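# Place cardboard box on an empty desk or in tote

## Task

Check the desks in the room. If any desk has nothing on it, set the cardboard box on that desk. If every desk is occupied, set the box inside the tote near the door, entirely within the tote's rim. The foam blocks must stay where they started, unrotated. The tote must be resting on the floor at the end. The robot must not tip over or finish leaning, or the task fails. Anything that stays in place at the end only because the robot is holding it does not count.

## Robot and tools

ROBOT. The robot is a single-arm Hello Robot Stretch 3. It has a two-wheeled differential base (0.33 m long, 0.34 m wide), a lift that rides up a mast, and one telescoping arm that sticks out to the robot's RIGHT side. It has no sideways drive, so to shift the gripper forward or back you drive the base. On-the-spot turns pivot about the point between the drive wheels, 0.05 m behind the front edge. With the arm retracted and the wrist folded, a turn sweeps a radius of 0.28 m; an unfolded, level gripper reaches past that. The base is fast (0.30 m/s, 1.9 rad/s) only when stowed: lift_m under 0.30, arm_m under 0.03, wrist_yaw_rad over 2.54. Otherwise it is capped at 0.10 m/s and 0.63 rad/s. Loose objects may occasionally get nudged by an outside push.

FRAMES. The base frame has its origin on the floor midway between the drive wheels, with x forward, y left and z up. hand_pose is reported in this frame, at the point where the closed fingertips meet. The odometry frame is the base frame as it was at the start. Heading runs from -3.142 to 3.142, positive to the left.

execute_actions takes "actions", a list run in order. An empty list only returns the state and pictures. If any action is malformed or out of range, the whole call is rejected and nothing new runs. Each action may have "robot", "steps" (1 to 450 control steps, at 30 per second) and "until" (only together with steps). {"steps": n} alone just waits.

"robot" can hold one command, a list of up to 8 commands run one after another, or {"stop": true}, which brakes everything and clears the queue. A command can contain:
- "base": exactly one key. translate_m is a relative drive in metres along the current heading, measured from where the base is when that command begins; forward is positive and |value| is at most 1. rotate_rad is a relative turn in radians, left (counter-clockwise seen from above) positive, |value| at most 3.2.
- "joints": absolute targets by name; joints you leave out keep their current goals. lift_m is the arm height, 0 to 1.1 m. arm_m is the extension, 0 to 0.52 m. wrist_yaw_rad runs -1.345 to 4.42: 0 points along the arm, positive swings toward the front, and 3.0 is folded over the base. wrist_pitch_rad runs -1.57 to 0.451, with 0 level and negative tipping the fingertips down. wrist_roll_rad runs -2.911 to 2.911, with 0 meaning the fingers are side by side. gripper_m runs -0.089 to 0.179, larger is wider. The real fingertip gap is smaller than the value, by 0.007 when nearly shut and 0.025 when wide, and is 0 below 0.007. head_pan_rad runs -3.953 to 1.73: 0 looks ahead, positive looks left, -1.57 looks along the arm. head_tilt_rad runs -1.53 to 0.419, with negative looking down.
- "contact_limits": {"arm_m": effort %, 1 to 100}. The arm halts once its motor effort reaches about that value. Use a low value for gentle pushes. It holds until arm_m's next command.
- In a list, {"pause_s": s} waits up to 15 s.

Base and joint motions start together and keep running across later actions and your thinking. A newly sent command takes over right away and discards any remaining older queue. A queued command starts only after the previous one ends "done". For base and gripper, "off_target" also lets it continue; any other bad ending drops the rest.

To wait until everything has stopped, use "steps": 450, "until": {"robot": {"status": "ended"}}. You can also test fields, such as {"robot": {"lift_m": [">", 0.3]}}, with the operators = != < <= > >=. Statuses take a word or ["!=", "moving"]. "any" in place of "robot" fires when the first motion ends. Because done only means within tolerance, do not wait on an exact "=".

zoom_image takes camera (head_camera, nav_camera or wrist_camera) and region [x0, y0, x1, y1] in that camera's pixels, with the top-left corner at 0,0 and at most 504x504. It returns a sharper crop of the latest image. head_camera and nav_camera both move with head pan and tilt. wrist_camera rides on the gripper.

finished_scene takes scene (an integer). Call it only after all motion has ended, because whatever is still moving is braked afterward.

RESULTS. base_status shows progress as (translate_m done of goal). joint_goals, joint_status and measured_speeds are listed per joint. Status words: moving, done, off_target (resting short of the goal and may still push), contact_stop (lift or arm pressed on something and went slack until its next command), time_out, stopped, not_commanded, torque_fault (a wrist servo shut off for 10 s and goes limp). "refused:", "dropped:" and "replaced:" lines explain rejected or cut-off goals, counted from 0. robot.on_its_own appears when the robot changed a goal itself, when a joint is slack or off, when an effort at rest is unusual, or when base_tilt drifts 3 degrees or more from its start value. lidar_m gives 12 distances in 30-degree sectors, the 1st straight ahead and then counter-clockwise (4th left, 7th behind, 10th right), measured in a plane 0.17 m up; "-" means nothing seen. wrist_depth_mm and head_depth_mm are 7x7 grids of median depth. motor_effort is in %, positive toward higher values, with the peak in brackets. base_tilt is in degrees, with forward and right positive.

GRIPPING. To grasp, command gripper_m below the object's width; a smaller value squeezes harder, but too much triggers a stall guard that weakens the hold. To release, open at least 0.02 beyond the contact value. Neither the reading nor "done" proves a grasp, so check the cameras.

CAUTIONS. Fold or unfold the wrist only with lift_m 0.32 to 0.95, wrist_pitch_rad -0.4 and roll near 0. Once folded, the lift may go down to 0.25. With yaw under -0.4, keep pitch at -0.5 or lower. Pushing into something rigid with the gripper above about 0.45 m can tip the robot, and pushing a second time after a contact_stop is riskier still. Driving while holding or pressing on something fixed, or snagging furniture (worst when reversing), can also tip it. If it leans, reverse the last move in small steps, pull the gripper free, and lower lift_m to about 0.2. Avoid drops, slams, hard shoves and wrist torque faults. Do not knock or turn the foam blocks, and do not lift the tote off the floor.

Each tool is called after "Call:" as a command line: name --argument value for each argument, lists and objects as JSON in quotes; but a table of rows of numbers goes row by row, as --pt "numbers of a row", without its own name.

## Session

Call:
execute_actions --actions '[]'

Scene clock: 0.00 s.
robot.base_odometry: x=+0.000 y=+0.000 heading=+0.000 (m, m, rad; robot's odometry frame)
robot.turned_by_wheels: +0.000 (rad since the last result)
robot.turned_by_imu: +0.000 (rad since the last result)
robot.base_tilt: forward=+1.5 right=+1.1 (deg)
robot.lidar_m: 2.14 1.37 0.81 0.71 0.71 0.83 1.14 0.94 1.08 1.02 1.02 1.20
robot.head_depth_mm: 1820 1947 1916 1884 1849 1821 1793 / 1860 2373 2379 2388 2338 2288 2046 / 1881 2318 2342 2379 2374 2386 2122 / 1890 2261 2255 2246 2300 2325 2092 / 1919 2203 2228 2237 2246 2250 2062 / 1946 2153 2157 2197 2197 2195 2064 / 1971 2142 2148 2108 2161 2171 2050
robot.base_status: not_commanded
robot.joint_positions: lift_m=+0.460 arm_m=+0.001 wrist_yaw_rad=+3.116 wrist_pitch_rad=-0.507 wrist_roll_rad=-0.005 gripper_m=+0.037 head_pan_rad=-0.015 head_tilt_rad=-0.017
robot.joint_goals: lift_m=+0.460 arm_m=+0.001 wrist_yaw_rad=+3.116 wrist_pitch_rad=-0.507 wrist_roll_rad=-0.005 gripper_m=+0.037 head_pan_rad=-0.015 head_tilt_rad=-0.017
robot.joint_status: lift_m=not_commanded arm_m=not_commanded wrist_yaw_rad=not_commanded wrist_pitch_rad=not_commanded wrist_roll_rad=not_commanded gripper_m=not_commanded head_pan_rad=not_commanded head_tilt_rad=not_commanded
robot.measured_speeds: translate_m=+0.000 rotate_rad=+0.000 lift_m=+0.000 arm_m=+0.000 wrist_yaw_rad=+0.000 wrist_pitch_rad=+0.000 wrist_roll_rad=+0.000 head_pan_rad=+0.000 head_tilt_rad=+0.000
robot: refusals=0 queue=idle queue_left=0
robot.motor_effort: left_wheel=+0 right_wheel=+0 lift_m=+21 arm_m=-1 wrist_yaw_rad=+1 wrist_pitch_rad=+4 wrist_roll_rad=+0 gripper_m=+0 head_pan_rad=+0 head_tilt_rad=+2 (%)
robot.hand_pose: x=-0.0159 y=+0.0663 z=+0.4533 quat_wxyz=(+0.186, +0.685, +0.169, +0.684) (m; robot's base frame)
robot.wrist_depth_mm: 602 632 - 726 773 839 906 / 647 687 - 787 860 945 - / 699 752 - 890 969 - - / 764 831 - 954 999 - - / 801 796 793 808 829 838 847 / 681 685 - 685 716 699 723 / 586 590 592 613 595 616 624
pictures: head_camera (sideways: a quarter turn clockwise sets it upright), nav_camera (sideways: a quarter turn counterclockwise sets it upright), wrist_camera
Images, in order (width x height): head_camera 896x504, nav_camera 672x504, wrist_camera 644x364.

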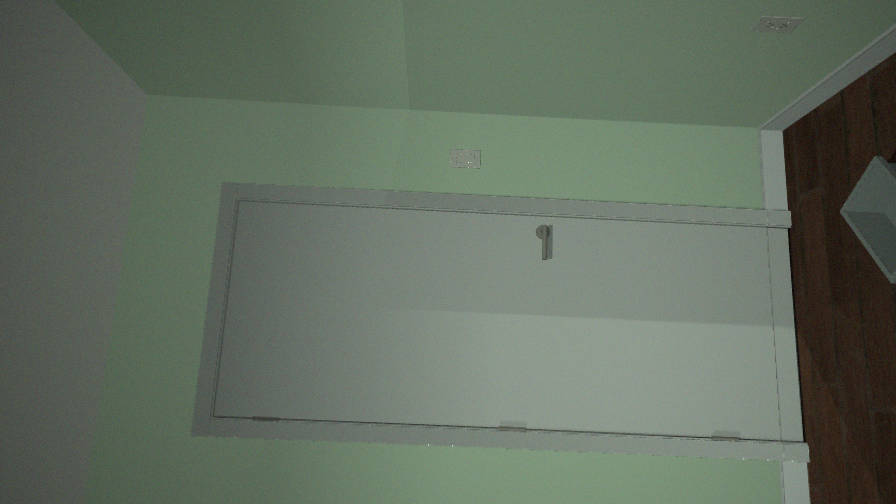

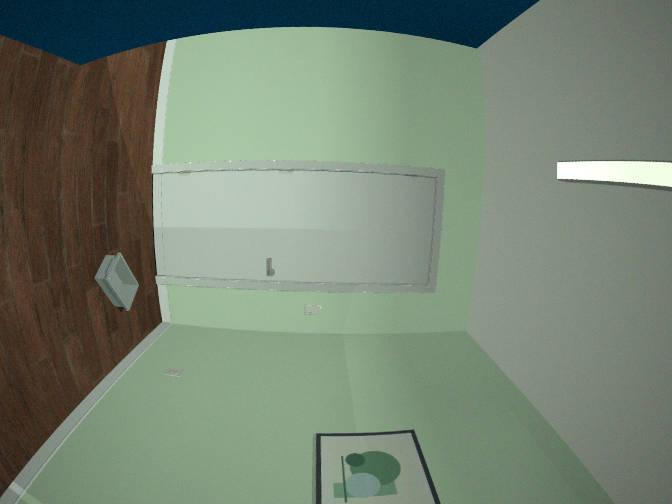

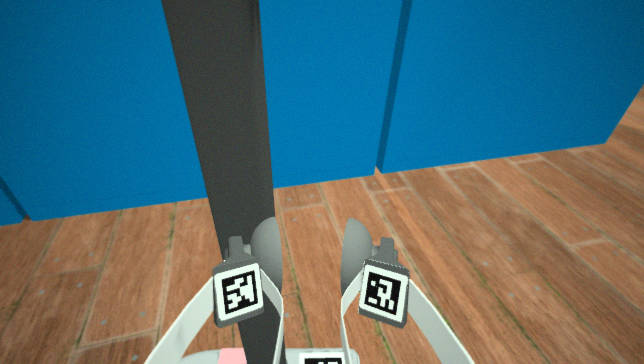

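Call:
execute_actions --actions '[{"robot":{"joints":{"head_pan_rad":1.5,"head_tilt_rad":-0.6}},"steps":200,"until":{"robot":{"status":"ended"}}}]'

Call:
execute_actions --actions '[{"robot":{"joints":{"head_pan_rad":-1.3,"head_tilt_rad":-0.6}},"steps":200,"until":{"robot":{"status":"ended"}}}]'

Call:
execute_actions --actions '[{"robot":{"joints":{"head_pan_rad":-3.1,"head_tilt_rad":-0.6}},"steps":200,"until":{"robot":{"status":"ended"}}}]'

Scene clock: 7.90 s.
robot.base_odometry: x=+0.000 y=+0.000 heading=+0.000 (m, m, rad; robot's odometry frame)
robot.turned_by_wheels: +0.000 (rad since the last result)
robot.turned_by_imu: +0.000 (rad since the last result)
robot.base_tilt: forward=+1.6 right=+1.0 (deg)
robot.lidar_m: 2.14 1.36 0.81 0.71 0.71 0.83 1.14 0.94 1.07 1.02 1.02 1.20
robot.head_depth_mm: 639 716 817 948 1133 1353 1233 / 625 704 792 921 1075 1321 1226 / 606 675 766 880 1040 1258 1225 / 590 656 740 844 990 1193 1221 / 575 638 717 815 945 1128 1209 / 564 622 696 790 908 1079 1212 / 551 608 675 762 875 1022 -
robot.base_status: not_commanded
robot.joint_positions: lift_m=+0.460 arm_m=+0.001 wrist_yaw_rad=+3.116 wrist_pitch_rad=-0.507 wrist_roll_rad=-0.005 gripper_m=+0.037 head_pan_rad=+1.493 head_tilt_rad=-0.592
robot.joint_goals: lift_m=+0.460 arm_m=+0.001 wrist_yaw_rad=+3.116 wrist_pitch_rad=-0.507 wrist_roll_rad=-0.005 gripper_m=+0.037 head_pan_rad=+1.500 head_tilt_rad=-0.600
robot.joint_status: lift_m=not_commanded arm_m=not_commanded wrist_yaw_rad=not_commanded wrist_pitch_rad=not_commanded wrist_roll_rad=not_commanded gripper_m=not_commanded head_pan_rad=done head_tilt_rad=done
robot.measured_speeds: translate_m=+0.000 rotate_rad=+0.000 lift_m=+0.000 arm_m=+0.000 wrist_yaw_rad=+0.000 wrist_pitch_rad=+0.000 wrist_roll_rad=+0.000 head_pan_rad=+0.000 head_tilt_rad=+0.000
robot: refusals=0 queue=done queue_left=0
robot.motor_effort: left_wheel=+0(0) right_wheel=+0(1) lift_m=+21(21) arm_m=+0(0) wrist_yaw_rad=+1(0) wrist_pitch_rad=+4(5) wrist_roll_rad=+0(0) gripper_m=+0(0) head_pan_rad=+2(32) head_tilt_rad=-5(49) (%)
robot.hand_pose: x=-0.0159 y=+0.0663 z=+0.4533 quat_wxyz=(+0.186, +0.685, +0.169, +0.684) (m; robot's base frame)
robot.wrist_depth_mm: 596 629 - 730 786 835 920 / 645 684 - 812 858 922 - / 711 748 - 888 981 - - / 765 825 - 967 996 - - / 789 797 805 810 831 836 846 / 680 674 - 695 716 707 720 / 586 591 595 625 595 611 622
pictures: head_camera (sideways: a quarter turn clockwise sets it upright), nav_camera (sideways: a quarter turn counterclockwise sets it upright), wrist_camera
camera_calibration (this result's frames):
head_camera: T_world_to_cam=[[0.000329644, -0.555011, -0.831843, 1.10593], [-0.999362, 0.0295142, -0.0200881, 0.0331526], [0.0357003, 0.831319, -0.554648, 0.68193], [0, 0, 0, 1]] pos_world=[0.00842179, 0.0459222, 1.29885]
nav_camera: T_world_to_cam=[[-0.0000628799, 0.535828, 0.844327, -1.05625], [0.999742, -0.0191599, 0.0122337, 0.0284962], [0.0227323, 0.84411, -0.535688, 0.652844], [0, 0, 0, 1]] pos_world=[-0.043396, 0.0154395, 1.24119]
wrist_camera: T_world_to_cam=[[0.998941, -0.0159711, 0.0431382, -0.00772649], [0.0244287, -0.610433, -0.791691, 0.43528], [0.0389771, 0.791907, -0.609396, 0.386503], [0, 0, 0, 1]] pos_world=[-0.0179798, -0.0404884, 0.580474]
Images, in order (width x height): head_camera 896x504, nav_camera 672x504, wrist_camera 644x364.

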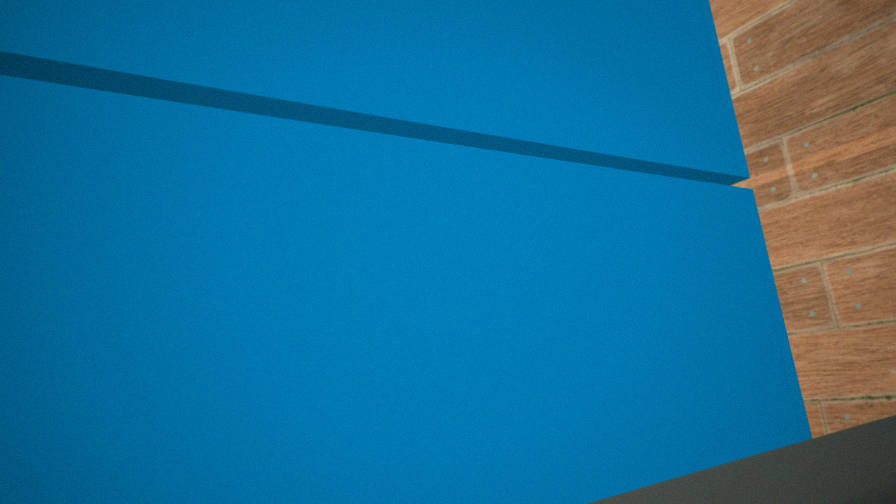

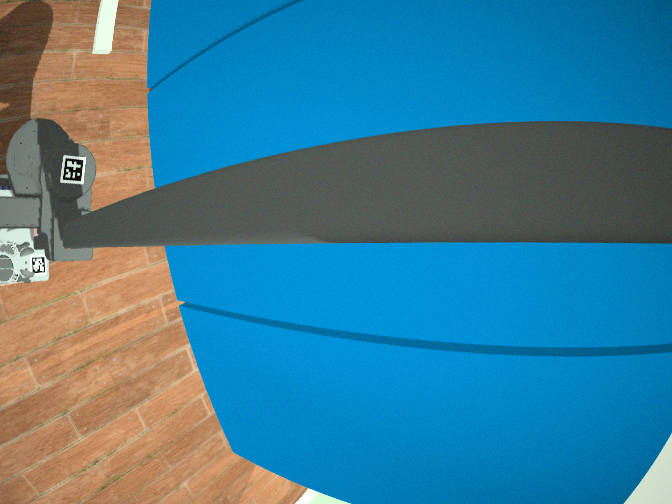

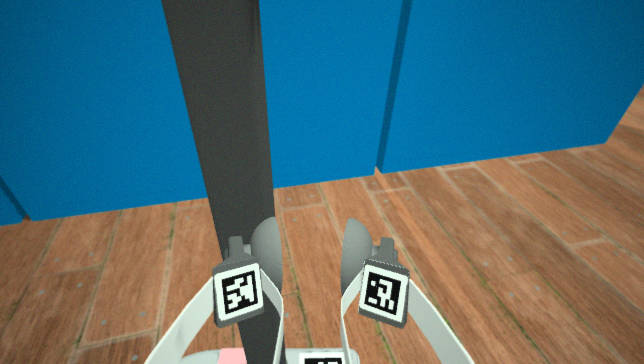

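Scene clock: 9.80 s.
robot.base_odometry: x=+0.000 y=+0.000 heading=+0.000 (m, m, rad; robot's odometry frame)
robot.turned_by_wheels: +0.000 (rad since the last result)
robot.turned_by_imu: +0.000 (rad since the last result)
robot.base_tilt: forward=+1.6 right=+1.0 (deg)
robot.lidar_m: 2.14 1.36 0.81 0.71 0.71 0.83 1.14 0.94 1.07 1.02 1.02 1.20
robot.head_depth_mm: 818 903 1009 1146 1326 1455 1229 / 825 912 1024 1170 1351 1459 1224 / 832 925 1039 1179 1377 1436 1217 / 840 938 1051 1202 1401 1445 1215 / 851 942 1069 1228 1421 1436 1213 / 864 962 1079 1237 1451 1435 1210 / 869 971 1095 1256 1473 1437 1213
robot.base_status: not_commanded
robot.joint_positions: lift_m=+0.460 arm_m=+0.001 wrist_yaw_rad=+3.116 wrist_pitch_rad=-0.507 wrist_roll_rad=-0.005 gripper_m=+0.037 head_pan_rad=-1.293 head_tilt_rad=-0.593
robot.joint_goals: lift_m=+0.460 arm_m=+0.001 wrist_yaw_rad=+3.116 wrist_pitch_rad=-0.507 wrist_roll_rad=-0.005 gripper_m=+0.037 head_pan_rad=-1.300 head_tilt_rad=-0.600
robot.joint_status: lift_m=not_commanded arm_m=not_commanded wrist_yaw_rad=not_commanded wrist_pitch_rad=not_commanded wrist_roll_rad=not_commanded gripper_m=not_commanded head_pan_rad=done head_tilt_rad=done
robot.measured_speeds: translate_m=+0.000 rotate_rad=+0.000 lift_m=+0.000 arm_m=+0.000 wrist_yaw_rad=+0.000 wrist_pitch_rad=+0.000 wrist_roll_rad=+0.000 head_pan_rad=+0.000 head_tilt_rad=+0.000
robot: refusals=0 queue=done queue_left=0
robot.motor_effort: left_wheel=+0(0) right_wheel=-1(1) lift_m=+21(22) arm_m=+0(0) wrist_yaw_rad=+0(1) wrist_pitch_rad=+4(4) wrist_roll_rad=+0(0) gripper_m=+0(0) head_pan_rad=-2(34) head_tilt_rad=-5(6) (%)
robot.hand_pose: x=-0.0159 y=+0.0663 z=+0.4533 quat_wxyz=(+0.186, +0.685, +0.169, +0.684) (m; robot's base frame)
robot.wrist_depth_mm: 600 634 - 721 781 840 912 / 640 687 - 799 854 945 - / 701 754 - 898 962 - - / 760 817 - 949 999 - - / 787 799 792 812 843 839 843 / 669 684 - 694 718 699 717 / 588 589 597 613 594 614 627
pictures: head_camera (sideways: a quarter turn clockwise sets it upright), nav_camera (sideways: a quarter turn counterclockwise sets it upright), wrist_camera
camera_calibration (this result's frames):
head_camera: T_world_to_cam=[[-0.193841, 0.520285, -0.831703, 1.10693], [0.946963, 0.320715, -0.0200758, 0.021264], [0.256294, -0.791483, -0.554858, 0.680858], [0, 0, 0, 1]] pos_world=[0.0199319, -0.0438502, 1.29884]
nav_camera: T_world_to_cam=[[0.186904, -0.502401, 0.844192, -1.05721], [-0.943709, -0.33055, 0.0122188, 0.0403707], [0.272909, -0.798956, -0.535901, 0.651596], [0, 0, 0, 1]] pos_world=[0.0578692, 0.00279777, 1.24119]
wrist_camera: T_world_to_cam=[[0.998941, -0.0159711, 0.043138, -0.00772642], [0.0244286, -0.610433, -0.791691, 0.43528], [0.0389771, 0.791907, -0.609396, 0.386503], [0, 0, 0, 1]] pos_world=[-0.0179798, -0.0404884, 0.580474]
Images, in order (width x height): head_camera 896x504, nav_camera 672x504, wrist_camera 644x364.

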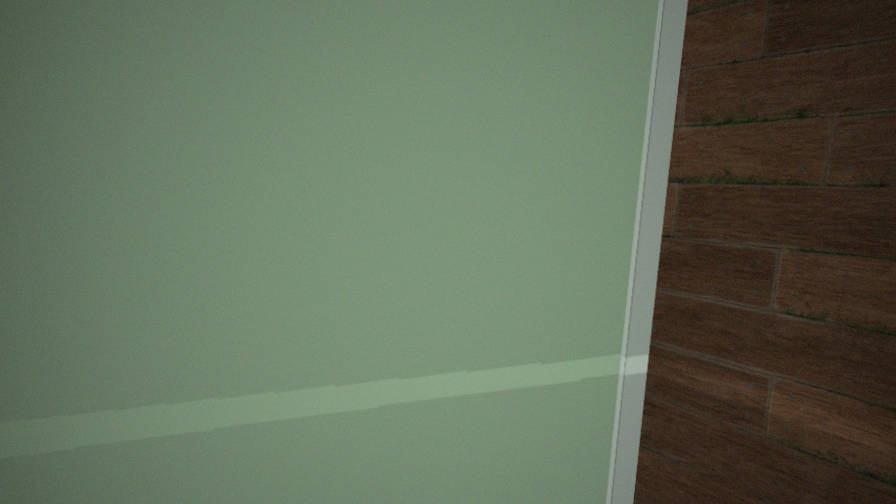

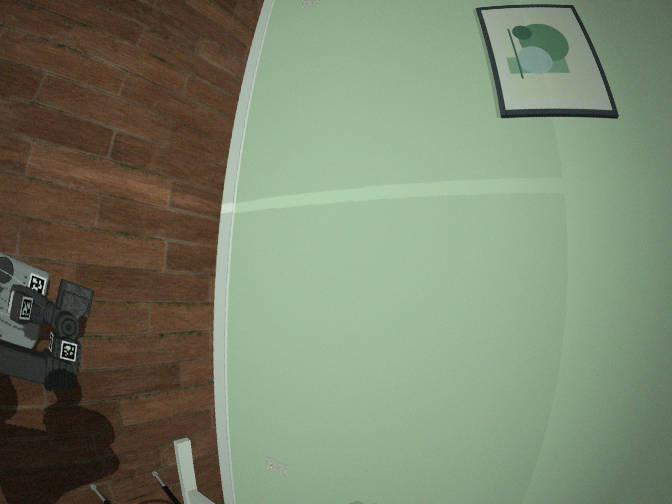

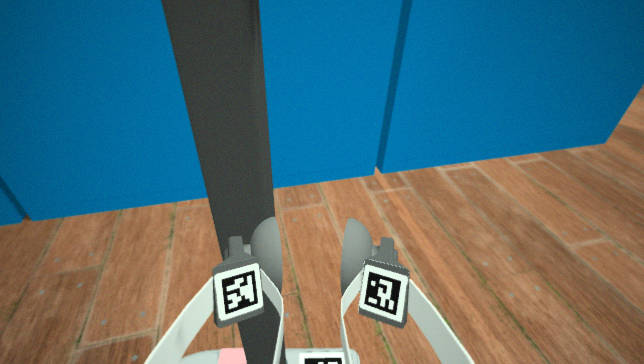

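Scene clock: 11.27 s.
robot.base_odometry: x=+0.000 y=+0.000 heading=+0.000 (m, m, rad; robot's odometry frame)
robot.turned_by_wheels: +0.000 (rad since the last result)
robot.turned_by_imu: +0.000 (rad since the last result)
robot.base_tilt: forward=+1.5 right=+1.0 (deg)
robot.lidar_m: 2.14 1.37 0.81 0.71 0.71 0.83 1.14 0.94 1.08 1.02 1.02 1.20
robot.head_depth_mm: 1311 1407 901 1553 1585 1458 1228 / 1298 1412 897 1411 1636 1436 1221 / 1285 1393 892 1840 1793 1448 1217 / 1268 1365 889 1825 1787 1435 1218 / 1250 1342 880 1786 1774 1432 1209 / 1238 1337 872 1752 1712 1430 1208 / 1226 1315 868 1626 1648 1430 1202
robot.base_status: not_commanded
robot.joint_positions: lift_m=+0.460 arm_m=+0.001 wrist_yaw_rad=+3.116 wrist_pitch_rad=-0.507 wrist_roll_rad=-0.005 gripper_m=+0.037 head_pan_rad=-3.093 head_tilt_rad=-0.593
robot.joint_goals: lift_m=+0.460 arm_m=+0.001 wrist_yaw_rad=+3.116 wrist_pitch_rad=-0.507 wrist_roll_rad=-0.005 gripper_m=+0.037 head_pan_rad=-3.100 head_tilt_rad=-0.600
robot.joint_status: lift_m=not_commanded arm_m=not_commanded wrist_yaw_rad=not_commanded wrist_pitch_rad=not_commanded wrist_roll_rad=not_commanded gripper_m=not_commanded head_pan_rad=done head_tilt_rad=done
robot.measured_speeds: translate_m=+0.000 rotate_rad=+0.000 lift_m=+0.000 arm_m=+0.000 wrist_yaw_rad=+0.000 wrist_pitch_rad=+0.000 wrist_roll_rad=+0.000 head_pan_rad=+0.000 head_tilt_rad=+0.000
robot: refusals=0 queue=done queue_left=0
robot.motor_effort: left_wheel=+0(0) right_wheel=+0(0) lift_m=+21(22) arm_m=+0(0) wrist_yaw_rad=+1(1) wrist_pitch_rad=+4(5) wrist_roll_rad=+0(0) gripper_m=-1(0) head_pan_rad=-2(36) head_tilt_rad=-5(3) (%)
robot.hand_pose: x=-0.0159 y=+0.0663 z=+0.4533 quat_wxyz=(+0.186, +0.685, +0.169, +0.684) (m; robot's base frame)
robot.wrist_depth_mm: 595 628 - 718 785 829 928 / 643 693 - 792 863 950 - / 697 758 - 880 950 - - / 757 827 - 954 - - - / 788 791 787 826 829 842 865 / 671 682 - 688 716 702 724 / 587 592 592 612 590 613 632
pictures: head_camera (sideways: a quarter turn clockwise sets it upright), nav_camera (sideways: a quarter turn counterclockwise sets it upright), wrist_camera
camera_calibration (this result's frames):
head_camera: T_world_to_cam=[[0.550746, 0.0705537, -0.831685, 1.10236], [0.0971593, -0.995066, -0.0200743, 0.0264459], [-0.828999, -0.0697501, -0.554884, 0.687512], [0, 0, 0, 1]] pos_world=[-0.039746, -0.00350651, 1.29884]
nav_camera: T_world_to_cam=[[-0.531754, -0.0678623, 0.844175, -1.0528], [-0.107476, 0.994133, 0.012217, 0.0352721], [-0.840051, -0.0842323, -0.535928, 0.658419], [0, 0, 0, 1]] pos_world=[-0.00293641, -0.0510507, 1.24119]
wrist_camera: T_world_to_cam=[[0.998941, -0.015971, 0.0431382, -0.00772651], [0.0244288, -0.610433, -0.791691, 0.43528], [0.0389771, 0.791907, -0.609396, 0.386503], [0, 0, 0, 1]] pos_world=[-0.0179798, -0.0404884, 0.580474]
Images, in order (width x height): head_camera 896x504, nav_camera 672x504, wrist_camera 644x364.

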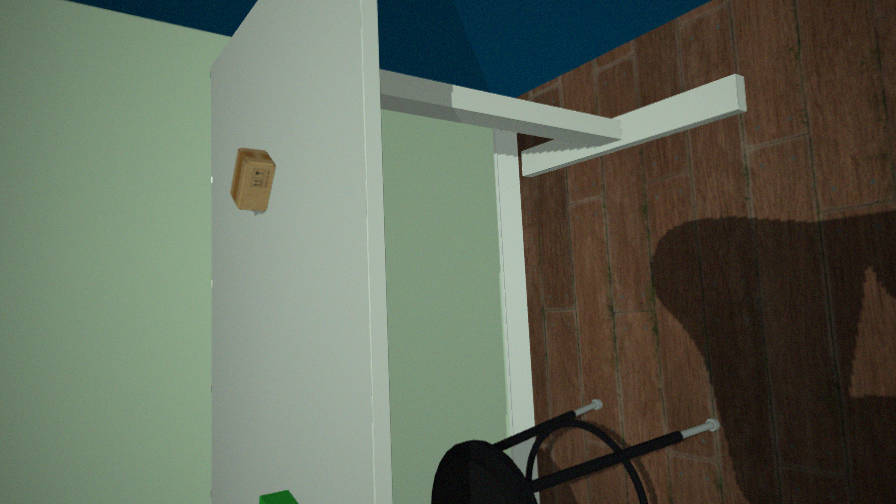

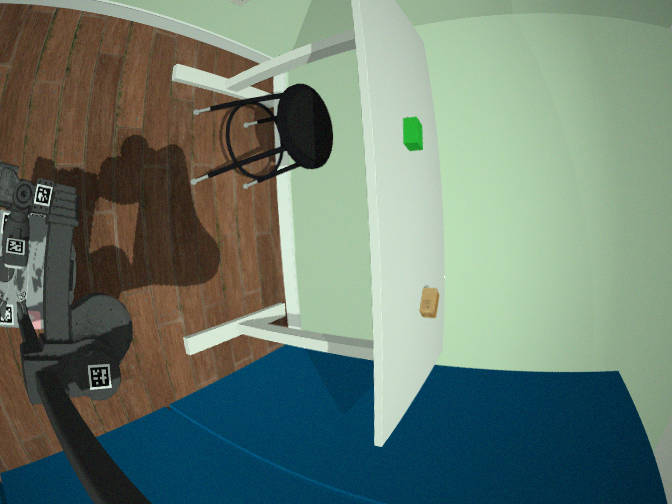

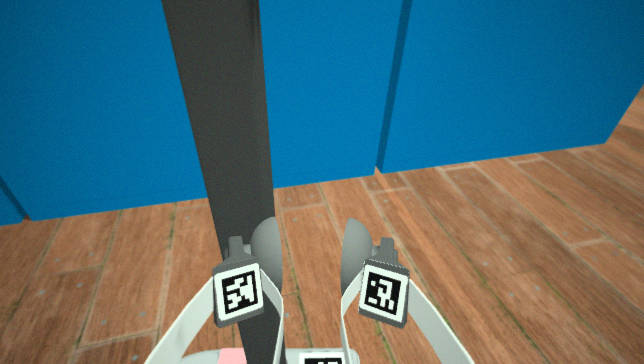

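Call:
execute_actions --actions '[{"robot":[{"base":{"rotate_rad":-0.337},"joints":{"lift_m":0.6,"wrist_pitch_rad":-0.4}},{"base":{"translate_m":-0.483},"joints":{"wrist_yaw_rad":0,"lift_m":0.9,"gripper_m":0.15,"head_pan_rad":-1.57,"head_tilt_rad":-0.5}},{"joints":{"lift_m":1.05,"wrist_pitch_rad":-0.2}},{"base":{"rotate_rad":-1.02}}],"steps":450,"until":{"robot":{"status":"ended"}}}]'

Scene clock: 47.07 s.
robot.base_odometry: x=-0.456 y=+0.160 heading=-1.357 (m, m, rad; robot's odometry frame)
robot.turned_by_wheels: -1.357 (rad since the last result)
robot.turned_by_imu: -1.387 (rad since the last result)
robot.base_tilt: forward=+1.6 right=+1.1 (deg)
robot.lidar_m: 1.28 1.32 1.77 2.63 0.66 0.47 0.45 0.46 0.62 0.67 0.95 0.72
robot.head_depth_mm: 896 981 1062 - - - - / 899 982 1061 - - - - / 898 984 1061 - - - - / 907 988 1050 690 504 425 1276 / 905 993 1048 709 522 424 1274 / 909 998 1054 709 520 435 1260 / 916 996 1060 702 518 435 1268
robot.base_status: done (rotate_rad -1.0199 of -1.0200)
robot.joint_positions: lift_m=+1.049 arm_m=+0.001 wrist_yaw_rad=+0.003 wrist_pitch_rad=-0.222 wrist_roll_rad=-0.005 gripper_m=+0.150 head_pan_rad=-1.577 head_tilt_rad=-0.507
robot.joint_goals: lift_m=+1.050 arm_m=+0.001 wrist_yaw_rad=+0.000 wrist_pitch_rad=-0.200 wrist_roll_rad=-0.005 gripper_m=+0.150 head_pan_rad=-1.570 head_tilt_rad=-0.500
robot.joint_status: lift_m=done arm_m=not_commanded wrist_yaw_rad=done wrist_pitch_rad=done wrist_roll_rad=not_commanded gripper_m=done head_pan_rad=done head_tilt_rad=done
robot.measured_speeds: translate_m=+0.000 rotate_rad=+0.000 lift_m=+0.000 arm_m=+0.000 wrist_yaw_rad=+0.000 wrist_pitch_rad=+0.000 wrist_roll_rad=+0.000 head_pan_rad=+0.000 head_tilt_rad=+0.000
robot: refusals=0 queue=done queue_left=0
robot.motor_effort: left_wheel=+2(7) right_wheel=-2(4) lift_m=+30(30) arm_m=-1(0) wrist_yaw_rad=-1(3) wrist_pitch_rad=+7(8) wrist_roll_rad=+0(0) gripper_m=+1(91) head_pan_rad=+3(33) head_tilt_rad=+5(17) (%)
robot.hand_pose: x=-0.0208 y=-0.3906 z=+1.1082 quat_wxyz=(+0.705, +0.080, -0.701, -0.077) (m; robot's base frame)
robot.wrist_depth_mm: 767 760 781 776 790 695 479 / 793 793 815 823 820 700 479 / 856 874 873 866 889 691 474 / 706 707 728 732 758 696 473 / 499 531 486 469 523 605 478 / 387 387 390 398 398 - 453 / 313 309 321 320 328 315 347
pictures: head_camera (sideways: a quarter turn clockwise sets it upright), nav_camera (sideways: a quarter turn counterclockwise sets it upright), wrist_camera
camera_calibration (this result's frames):
head_camera: T_world_to_cam=[[-0.0406223, 0.480939, -0.875813, 1.16352], [0.998891, 0.0404262, -0.0241315, 0.0262297], [0.0238, -0.875822, -0.482048, 0.587543], [0, 0, 0, 1]] pos_world=[0.00708047, -0.0460573, 1.30288]
nav_camera: T_world_to_cam=[[0.0389851, -0.460833, 0.88663, -1.11165], [-0.99853, -0.0514105, 0.0171843, 0.0342389], [0.037663, -0.885997, -0.46216, 0.557083], [0, 0, 0, 1]] pos_world=[0.0565451, -0.0169531, 1.2425]
wrist_camera: T_world_to_cam=[[-0.99903, 0.000344348, 0.0440263, -0.0745464], [-0.0409157, 0.36201, -0.931276, 1.2081], [-0.0162586, -0.932174, -0.361645, 0.198483], [0, 0, 0, 1]] pos_world=[-0.0218167, -0.252298, 1.20014]
Images, in order (width x height): head_camera 896x504, nav_camera 672x504, wrist_camera 644x364.

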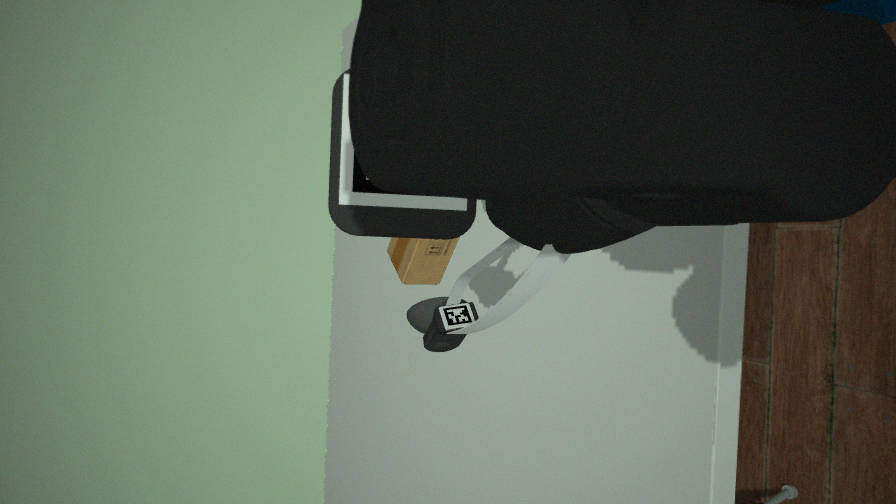

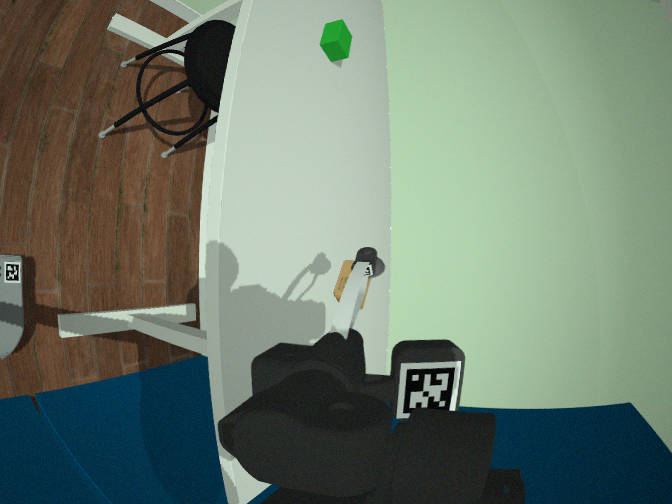

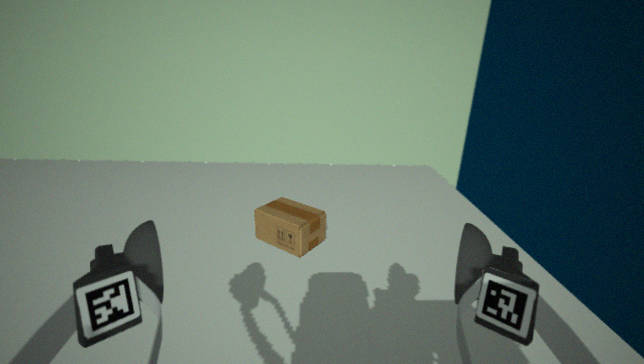

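Call:
zoom_image --camera "wrist_camera" --region '[230, 180, 350, 270]'

Region (230, 180, 350, 270) of wrist_camera's 644x364 image, scaled by 4.200; it fills the top 378 rows of this view, and the rest is white.

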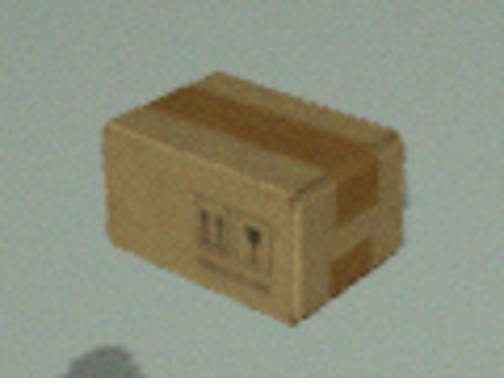

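Call:
execute_actions --actions '[{"robot":{"joints":{"lift_m":1.09,"wrist_pitch_rad":-0.55,"wrist_yaw_rad":-0.58,"arm_m":0.2,"gripper_m":0.17},"base":{"translate_m":0.13}},"steps":450,"until":{"robot":{"status":"ended"}}}]'

Scene clock: 71.33 s.
robot.base_odometry: x=-0.428 y=+0.033 heading=-1.357 (m, m, rad; robot's odometry frame)
robot.turned_by_wheels: +0.000 (rad since the last result)
robot.turned_by_imu: +0.000 (rad since the last result)
robot.base_tilt: forward=+1.5 right=+1.1 (deg)
robot.lidar_m: 1.15 1.19 1.59 2.64 0.84 0.60 0.58 0.59 0.71 1.09 0.63 0.86
robot.head_depth_mm: 867 - - 694 532 418 1120 / 884 - - 674 529 417 1251 / 894 - - 686 526 427 1279 / 899 986 1044 714 524 425 1269 / 901 988 1043 714 521 424 1268 / 906 986 1045 709 519 423 1266 / 909 1000 1053 703 516 434 1238
robot.base_status: done (translate_m +0.1300 of +0.1300)
robot.joint_positions: lift_m=+1.089 arm_m=+0.200 wrist_yaw_rad=-0.577 wrist_pitch_rad=-0.564 wrist_roll_rad=-0.005 gripper_m=+0.170 head_pan_rad=-1.577 head_tilt_rad=-0.507
robot.joint_goals: lift_m=+1.090 arm_m=+0.200 wrist_yaw_rad=-0.580 wrist_pitch_rad=-0.550 wrist_roll_rad=-0.005 gripper_m=+0.170 head_pan_rad=-1.570 head_tilt_rad=-0.500
robot.joint_status: lift_m=done arm_m=done wrist_yaw_rad=done wrist_pitch_rad=done wrist_roll_rad=not_commanded gripper_m=done head_pan_rad=done head_tilt_rad=done
robot.measured_speeds: translate_m=+0.000 rotate_rad=+0.000 lift_m=+0.000 arm_m=+0.000 wrist_yaw_rad=+0.000 wrist_pitch_rad=+0.000 wrist_roll_rad=+0.000 head_pan_rad=+0.000 head_tilt_rad=+0.000
robot: refusals=0 queue=done queue_left=0
robot.motor_effort: left_wheel=+2(8) right_wheel=-2(4) lift_m=+30(31) arm_m=+4(10) wrist_yaw_rad=-2(4) wrist_pitch_rad=+4(7) wrist_roll_rad=+0(0) gripper_m=+1(81) head_pan_rad=+3(2) head_tilt_rad=+5(5) (%)
robot.hand_pose: x=-0.1327 y=-0.5152 z=+1.0709 quat_wxyz=(+0.597, -0.004, -0.705, -0.382) (m; robot's base frame)
robot.wrist_depth_mm: 496 558 648 739 583 460 373 / 527 594 647 669 616 481 386 / 473 484 494 504 534 506 410 / 387 391 334 405 411 437 427 / 332 313 307 339 346 355 380 / 293 288 291 295 298 - 305 / 241 253 257 259 262 257 268
pictures: head_camera (sideways: a quarter turn clockwise sets it upright), nav_camera (sideways: a quarter turn counterclockwise sets it upright), wrist_camera
camera_calibration (this result's frames):
head_camera: T_world_to_cam=[[-0.0406225, 0.480903, -0.875832, 1.16354], [0.998891, 0.0404253, -0.0241334, 0.0262322], [0.0238, -0.875841, -0.482012, 0.587496], [0, 0, 0, 1]] pos_world=[0.00708048, -0.0460573, 1.30288]
nav_camera: T_world_to_cam=[[0.0389854, -0.460797, 0.886649, -1.11168], [-0.99853, -0.0514099, 0.0171867, 0.0342358], [0.037663, -0.886016, -0.462123, 0.557035], [0, 0, 0, 1]] pos_world=[0.0565451, -0.0169555, 1.2425]
wrist_camera: T_world_to_cam=[[-0.843509, 0.535427, 0.042551, 0.113277], [0.323066, 0.569051, -0.756181, 1.18137], [-0.429093, -0.624099, -0.652978, 0.482885], [0, 0, 0, 1]] pos_world=[-0.0789064, -0.431541, 1.20382]
Images, in order (width x height): head_camera 896x504, nav_camera 672x504, wrist_camera 644x364.

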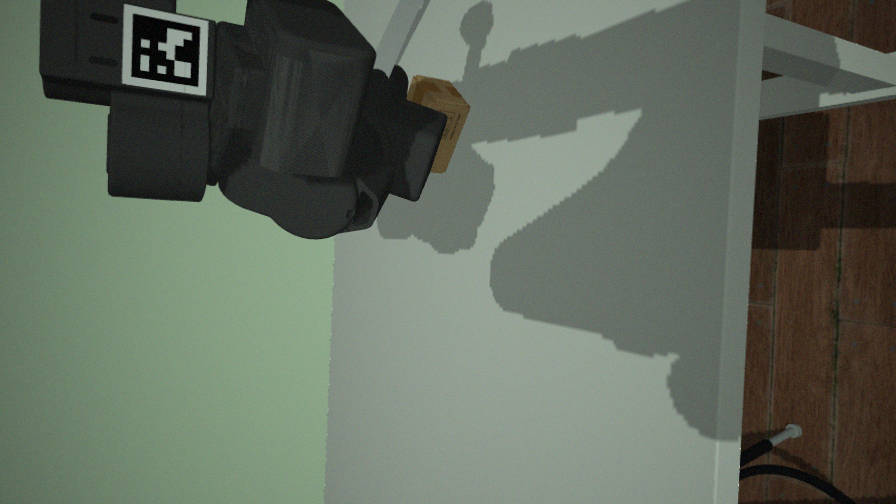

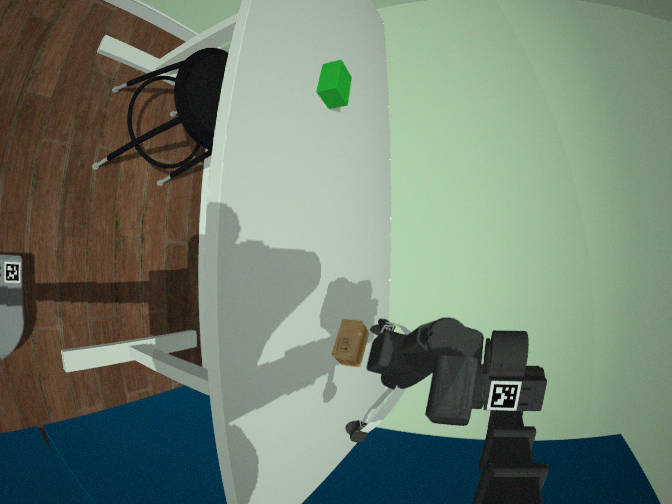

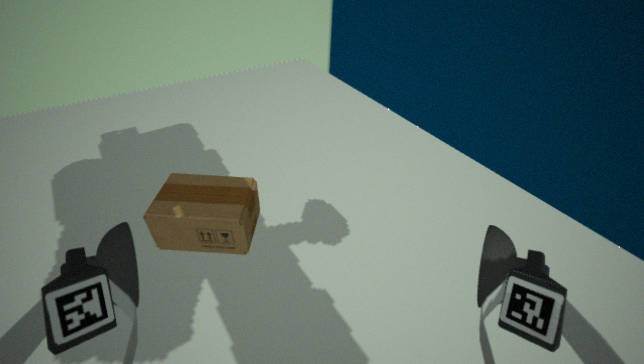

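Call:
execute_actions --actions '[{"robot":[{"joints":{"arm_m":0.37},"base":{"translate_m":0.018}},{"joints":{"lift_m":1.03}}],"steps":450,"until":{"robot":{"status":"ended"}}}]'

Scene clock: 78.93 s.
robot.base_odometry: x=-0.424 y=+0.015 heading=-1.357 (m, m, rad; robot's odometry frame)
robot.turned_by_wheels: +0.000 (rad since the last result)
robot.turned_by_imu: +0.000 (rad since the last result)
robot.base_tilt: forward=+1.6 right=+1.1 (deg)
robot.lidar_m: 1.13 1.17 1.57 2.63 0.87 0.62 0.59 0.62 0.72 1.09 0.62 0.84
robot.head_depth_mm: 889 951 1063 695 532 418 1090 / 892 957 1032 684 530 418 1283 / 899 970 - 698 526 427 1278 / 899 985 1052 716 524 426 1268 / 900 988 1042 712 520 425 1270 / 906 989 1047 710 519 422 1267 / 907 994 1053 704 516 434 1265
robot.base_status: done (translate_m +0.0180 of +0.0180)
robot.joint_positions: lift_m=+1.031 arm_m=+0.370 wrist_yaw_rad=-0.577 wrist_pitch_rad=-0.564 wrist_roll_rad=-0.005 gripper_m=+0.170 head_pan_rad=-1.577 head_tilt_rad=-0.507
robot.joint_goals: lift_m=+1.030 arm_m=+0.370 wrist_yaw_rad=-0.580 wrist_pitch_rad=-0.550 wrist_roll_rad=-0.005 gripper_m=+0.170 head_pan_rad=-1.570 head_tilt_rad=-0.500
robot.joint_status: lift_m=done arm_m=done wrist_yaw_rad=done wrist_pitch_rad=done wrist_roll_rad=not_commanded gripper_m=done head_pan_rad=done head_tilt_rad=done
robot.measured_speeds: translate_m=+0.000 rotate_rad=+0.000 lift_m=+0.000 arm_m=+0.000 wrist_yaw_rad=+0.000 wrist_pitch_rad=+0.000 wrist_roll_rad=+0.000 head_pan_rad=+0.000 head_tilt_rad=+0.000
robot: refusals=0 queue=done queue_left=0
robot.motor_effort: left_wheel=+3(6) right_wheel=-2(3) lift_m=+10(25) arm_m=+4(5) wrist_yaw_rad=-1(1) wrist_pitch_rad=+4(5) wrist_roll_rad=+0(0) gripper_m=+0(0) head_pan_rad=+3(2) head_tilt_rad=+5(5) (%)
robot.hand_pose: x=-0.1327 y=-0.6852 z=+1.0119 quat_wxyz=(+0.597, -0.003, -0.705, -0.382) (m; robot's base frame)
robot.wrist_depth_mm: 370 411 479 567 590 460 386 / 395 438 490 508 552 490 402 / 366 369 379 386 390 403 415 / 300 302 307 313 318 322 329 / 254 258 259 263 267 275 273 / - 222 212 170 224 - 237 / 186 196 159 153 192 199 207
pictures: head_camera (sideways: a quarter turn clockwise sets it upright), nav_camera (sideways: a quarter turn counterclockwise sets it upright), wrist_camera
camera_calibration (this result's frames):
head_camera: T_world_to_cam=[[-0.0406224, 0.480883, -0.875843, 1.16356], [0.998891, 0.0404243, -0.0241345, 0.0262336], [0.0237995, -0.875853, -0.481992, 0.58747], [0, 0, 0, 1]] pos_world=[0.00708045, -0.0460573, 1.30288]
nav_camera: T_world_to_cam=[[0.0389853, -0.460776, 0.88666, -1.11169], [-0.99853, -0.051409, 0.017188, 0.0342341], [0.0376625, -0.886026, -0.462103, 0.557009], [0, 0, 0, 1]] pos_world=[0.0565451, -0.0169569, 1.2425]
wrist_camera: T_world_to_cam=[[-0.843453, 0.535516, 0.0425459, 0.206856], [0.323319, 0.569291, -0.755891, 1.2334], [-0.429013, -0.623803, -0.653313, 0.338915], [0, 0, 0, 1]] pos_world=[-0.0789113, -0.601526, 1.14494]
Images, in order (width x height): head_camera 896x504, nav_camera 672x504, wrist_camera 644x364.

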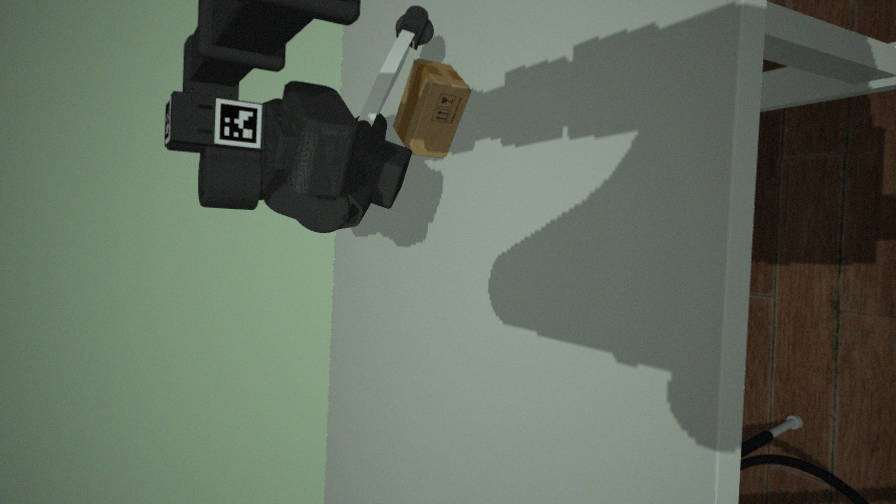

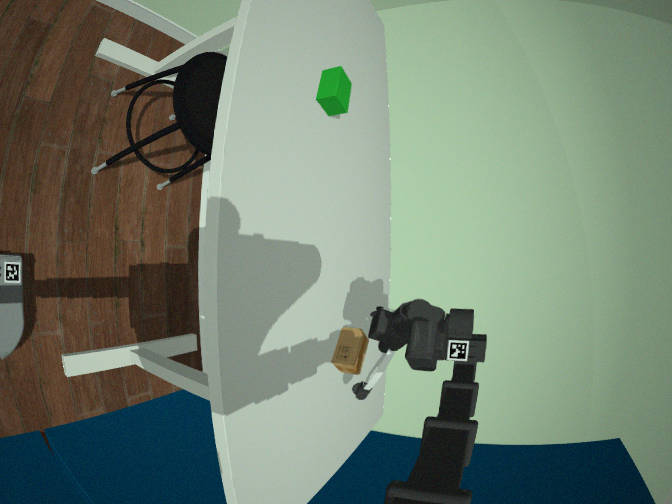

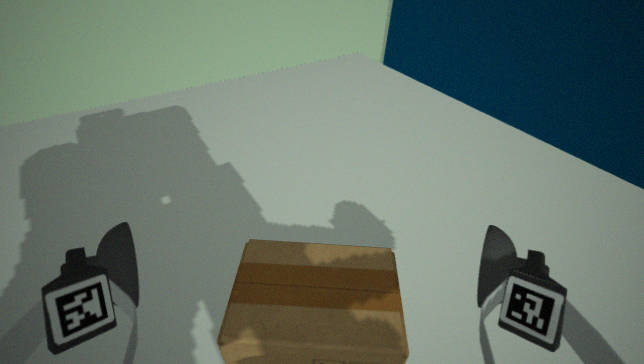

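Well centred.

Call:
execute_actions --actions '[{"robot":[{"joints":{"lift_m":0.99}},{"joints":{"gripper_m":0.04}}],"steps":450,"until":{"robot":{"status":"ended"}}},{"steps":15}]'

Scene clock: 85.53 s.
robot.base_odometry: x=-0.424 y=+0.015 heading=-1.357 (m, m, rad; robot's odometry frame)
robot.turned_by_wheels: +0.000 (rad since the last result)
robot.turned_by_imu: +0.000 (rad since the last result)
robot.base_tilt: forward=+1.5 right=+1.0 (deg)
robot.lidar_m: 1.13 1.17 1.56 2.64 0.87 0.62 0.59 0.62 0.72 1.09 0.62 0.85
robot.head_depth_mm: 891 975 - 691 533 418 1089 / 891 966 - 682 528 417 1275 / 897 977 - 653 527 427 1286 / 898 986 1052 715 524 426 1269 / 905 986 1047 713 520 424 1270 / 908 990 1051 708 519 423 1270 / 906 997 1051 704 517 435 1257
robot.base_status: done (translate_m +0.0180 of +0.0180)
robot.joint_positions: lift_m=+0.991 arm_m=+0.370 wrist_yaw_rad=-0.578 wrist_pitch_rad=-0.563 wrist_roll_rad=-0.005 gripper_m=+0.042 head_pan_rad=-1.577 head_tilt_rad=-0.507
robot.joint_goals: lift_m=+0.990 arm_m=+0.370 wrist_yaw_rad=-0.580 wrist_pitch_rad=-0.550 wrist_roll_rad=-0.005 gripper_m=+0.040 head_pan_rad=-1.570 head_tilt_rad=-0.500
robot.joint_status: lift_m=done arm_m=done wrist_yaw_rad=done wrist_pitch_rad=done wrist_roll_rad=not_commanded gripper_m=done head_pan_rad=done head_tilt_rad=done
robot.measured_speeds: translate_m=+0.000 rotate_rad=+0.000 lift_m=+0.000 arm_m=+0.000 wrist_yaw_rad=+0.000 wrist_pitch_rad=+0.000 wrist_roll_rad=+0.000 head_pan_rad=+0.000 head_tilt_rad=+0.000
robot: refusals=0 queue=done queue_left=0
robot.motor_effort: left_wheel=+2(3) right_wheel=-3(2) lift_m=+9(10) arm_m=+4(5) wrist_yaw_rad=+0(1) wrist_pitch_rad=+4(4) wrist_roll_rad=+0(0) gripper_m=-30(100) head_pan_rad=+3(3) head_tilt_rad=+5(5) (%)
robot.hand_pose: x=-0.1329 y=-0.6851 z=+0.9721 quat_wxyz=(+0.597, -0.004, -0.705, -0.383) (m; robot's base frame)
robot.wrist_depth_mm: 369 415 483 541 574 466 384 / 375 385 394 407 416 461 404 / 293 299 306 310 314 323 341 / 242 244 248 251 256 259 263 / 204 207 145 146 155 216 219 / 177 182 130 128 129 187 188 / 160 154 152 146 154 163 166
pictures: head_camera (sideways: a quarter turn clockwise sets it upright), nav_camera (sideways: a quarter turn counterclockwise sets it upright), wrist_camera
camera_calibration (this result's frames):
head_camera: T_world_to_cam=[[-0.0406226, 0.480883, -0.875843, 1.16356], [0.998891, 0.0404247, -0.0241345, 0.0262336], [0.0237998, -0.875853, -0.481991, 0.58747], [0, 0, 0, 1]] pos_world=[0.00708047, -0.0460573, 1.30288]
nav_camera: T_world_to_cam=[[0.0389855, -0.460776, 0.88666, -1.11169], [-0.99853, -0.0514094, 0.017188, 0.0342341], [0.0376628, -0.886026, -0.462103, 0.557009], [0, 0, 0, 1]] pos_world=[0.0565451, -0.0169569, 1.2425]
wrist_camera: T_world_to_cam=[[-0.842829, 0.536497, 0.0425482, 0.209074], [0.323708, 0.568521, -0.756305, 1.20325], [-0.429945, -0.623662, -0.652834, 0.312294], [0, 0, 0, 1]] pos_world=[-0.0790185, -0.601474, 1.105]
Images, in order (width x height): head_camera 896x504, nav_camera 672x504, wrist_camera 644x364.

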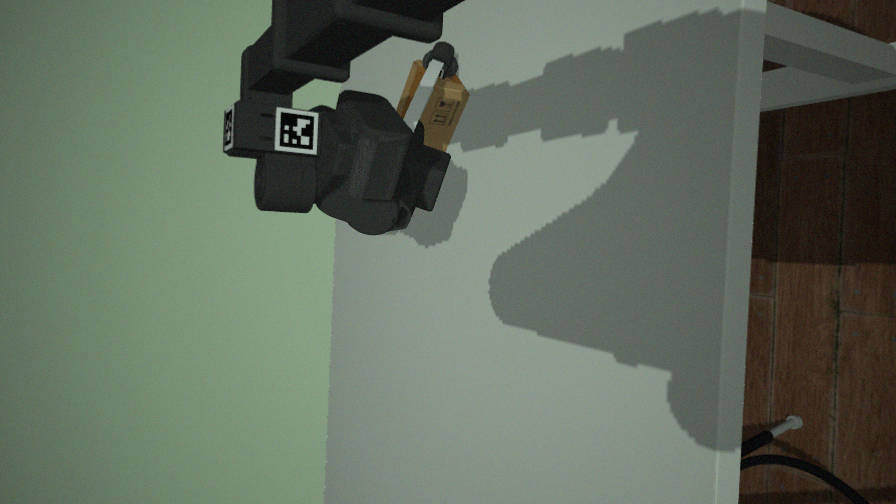

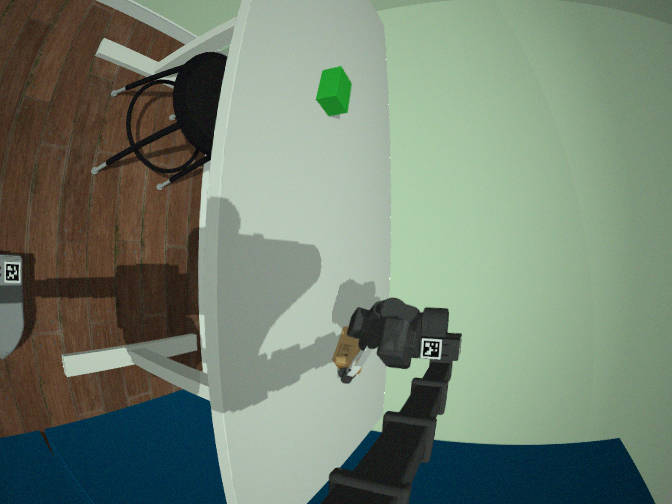

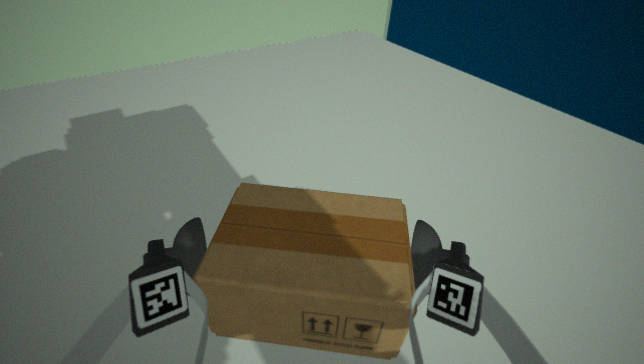

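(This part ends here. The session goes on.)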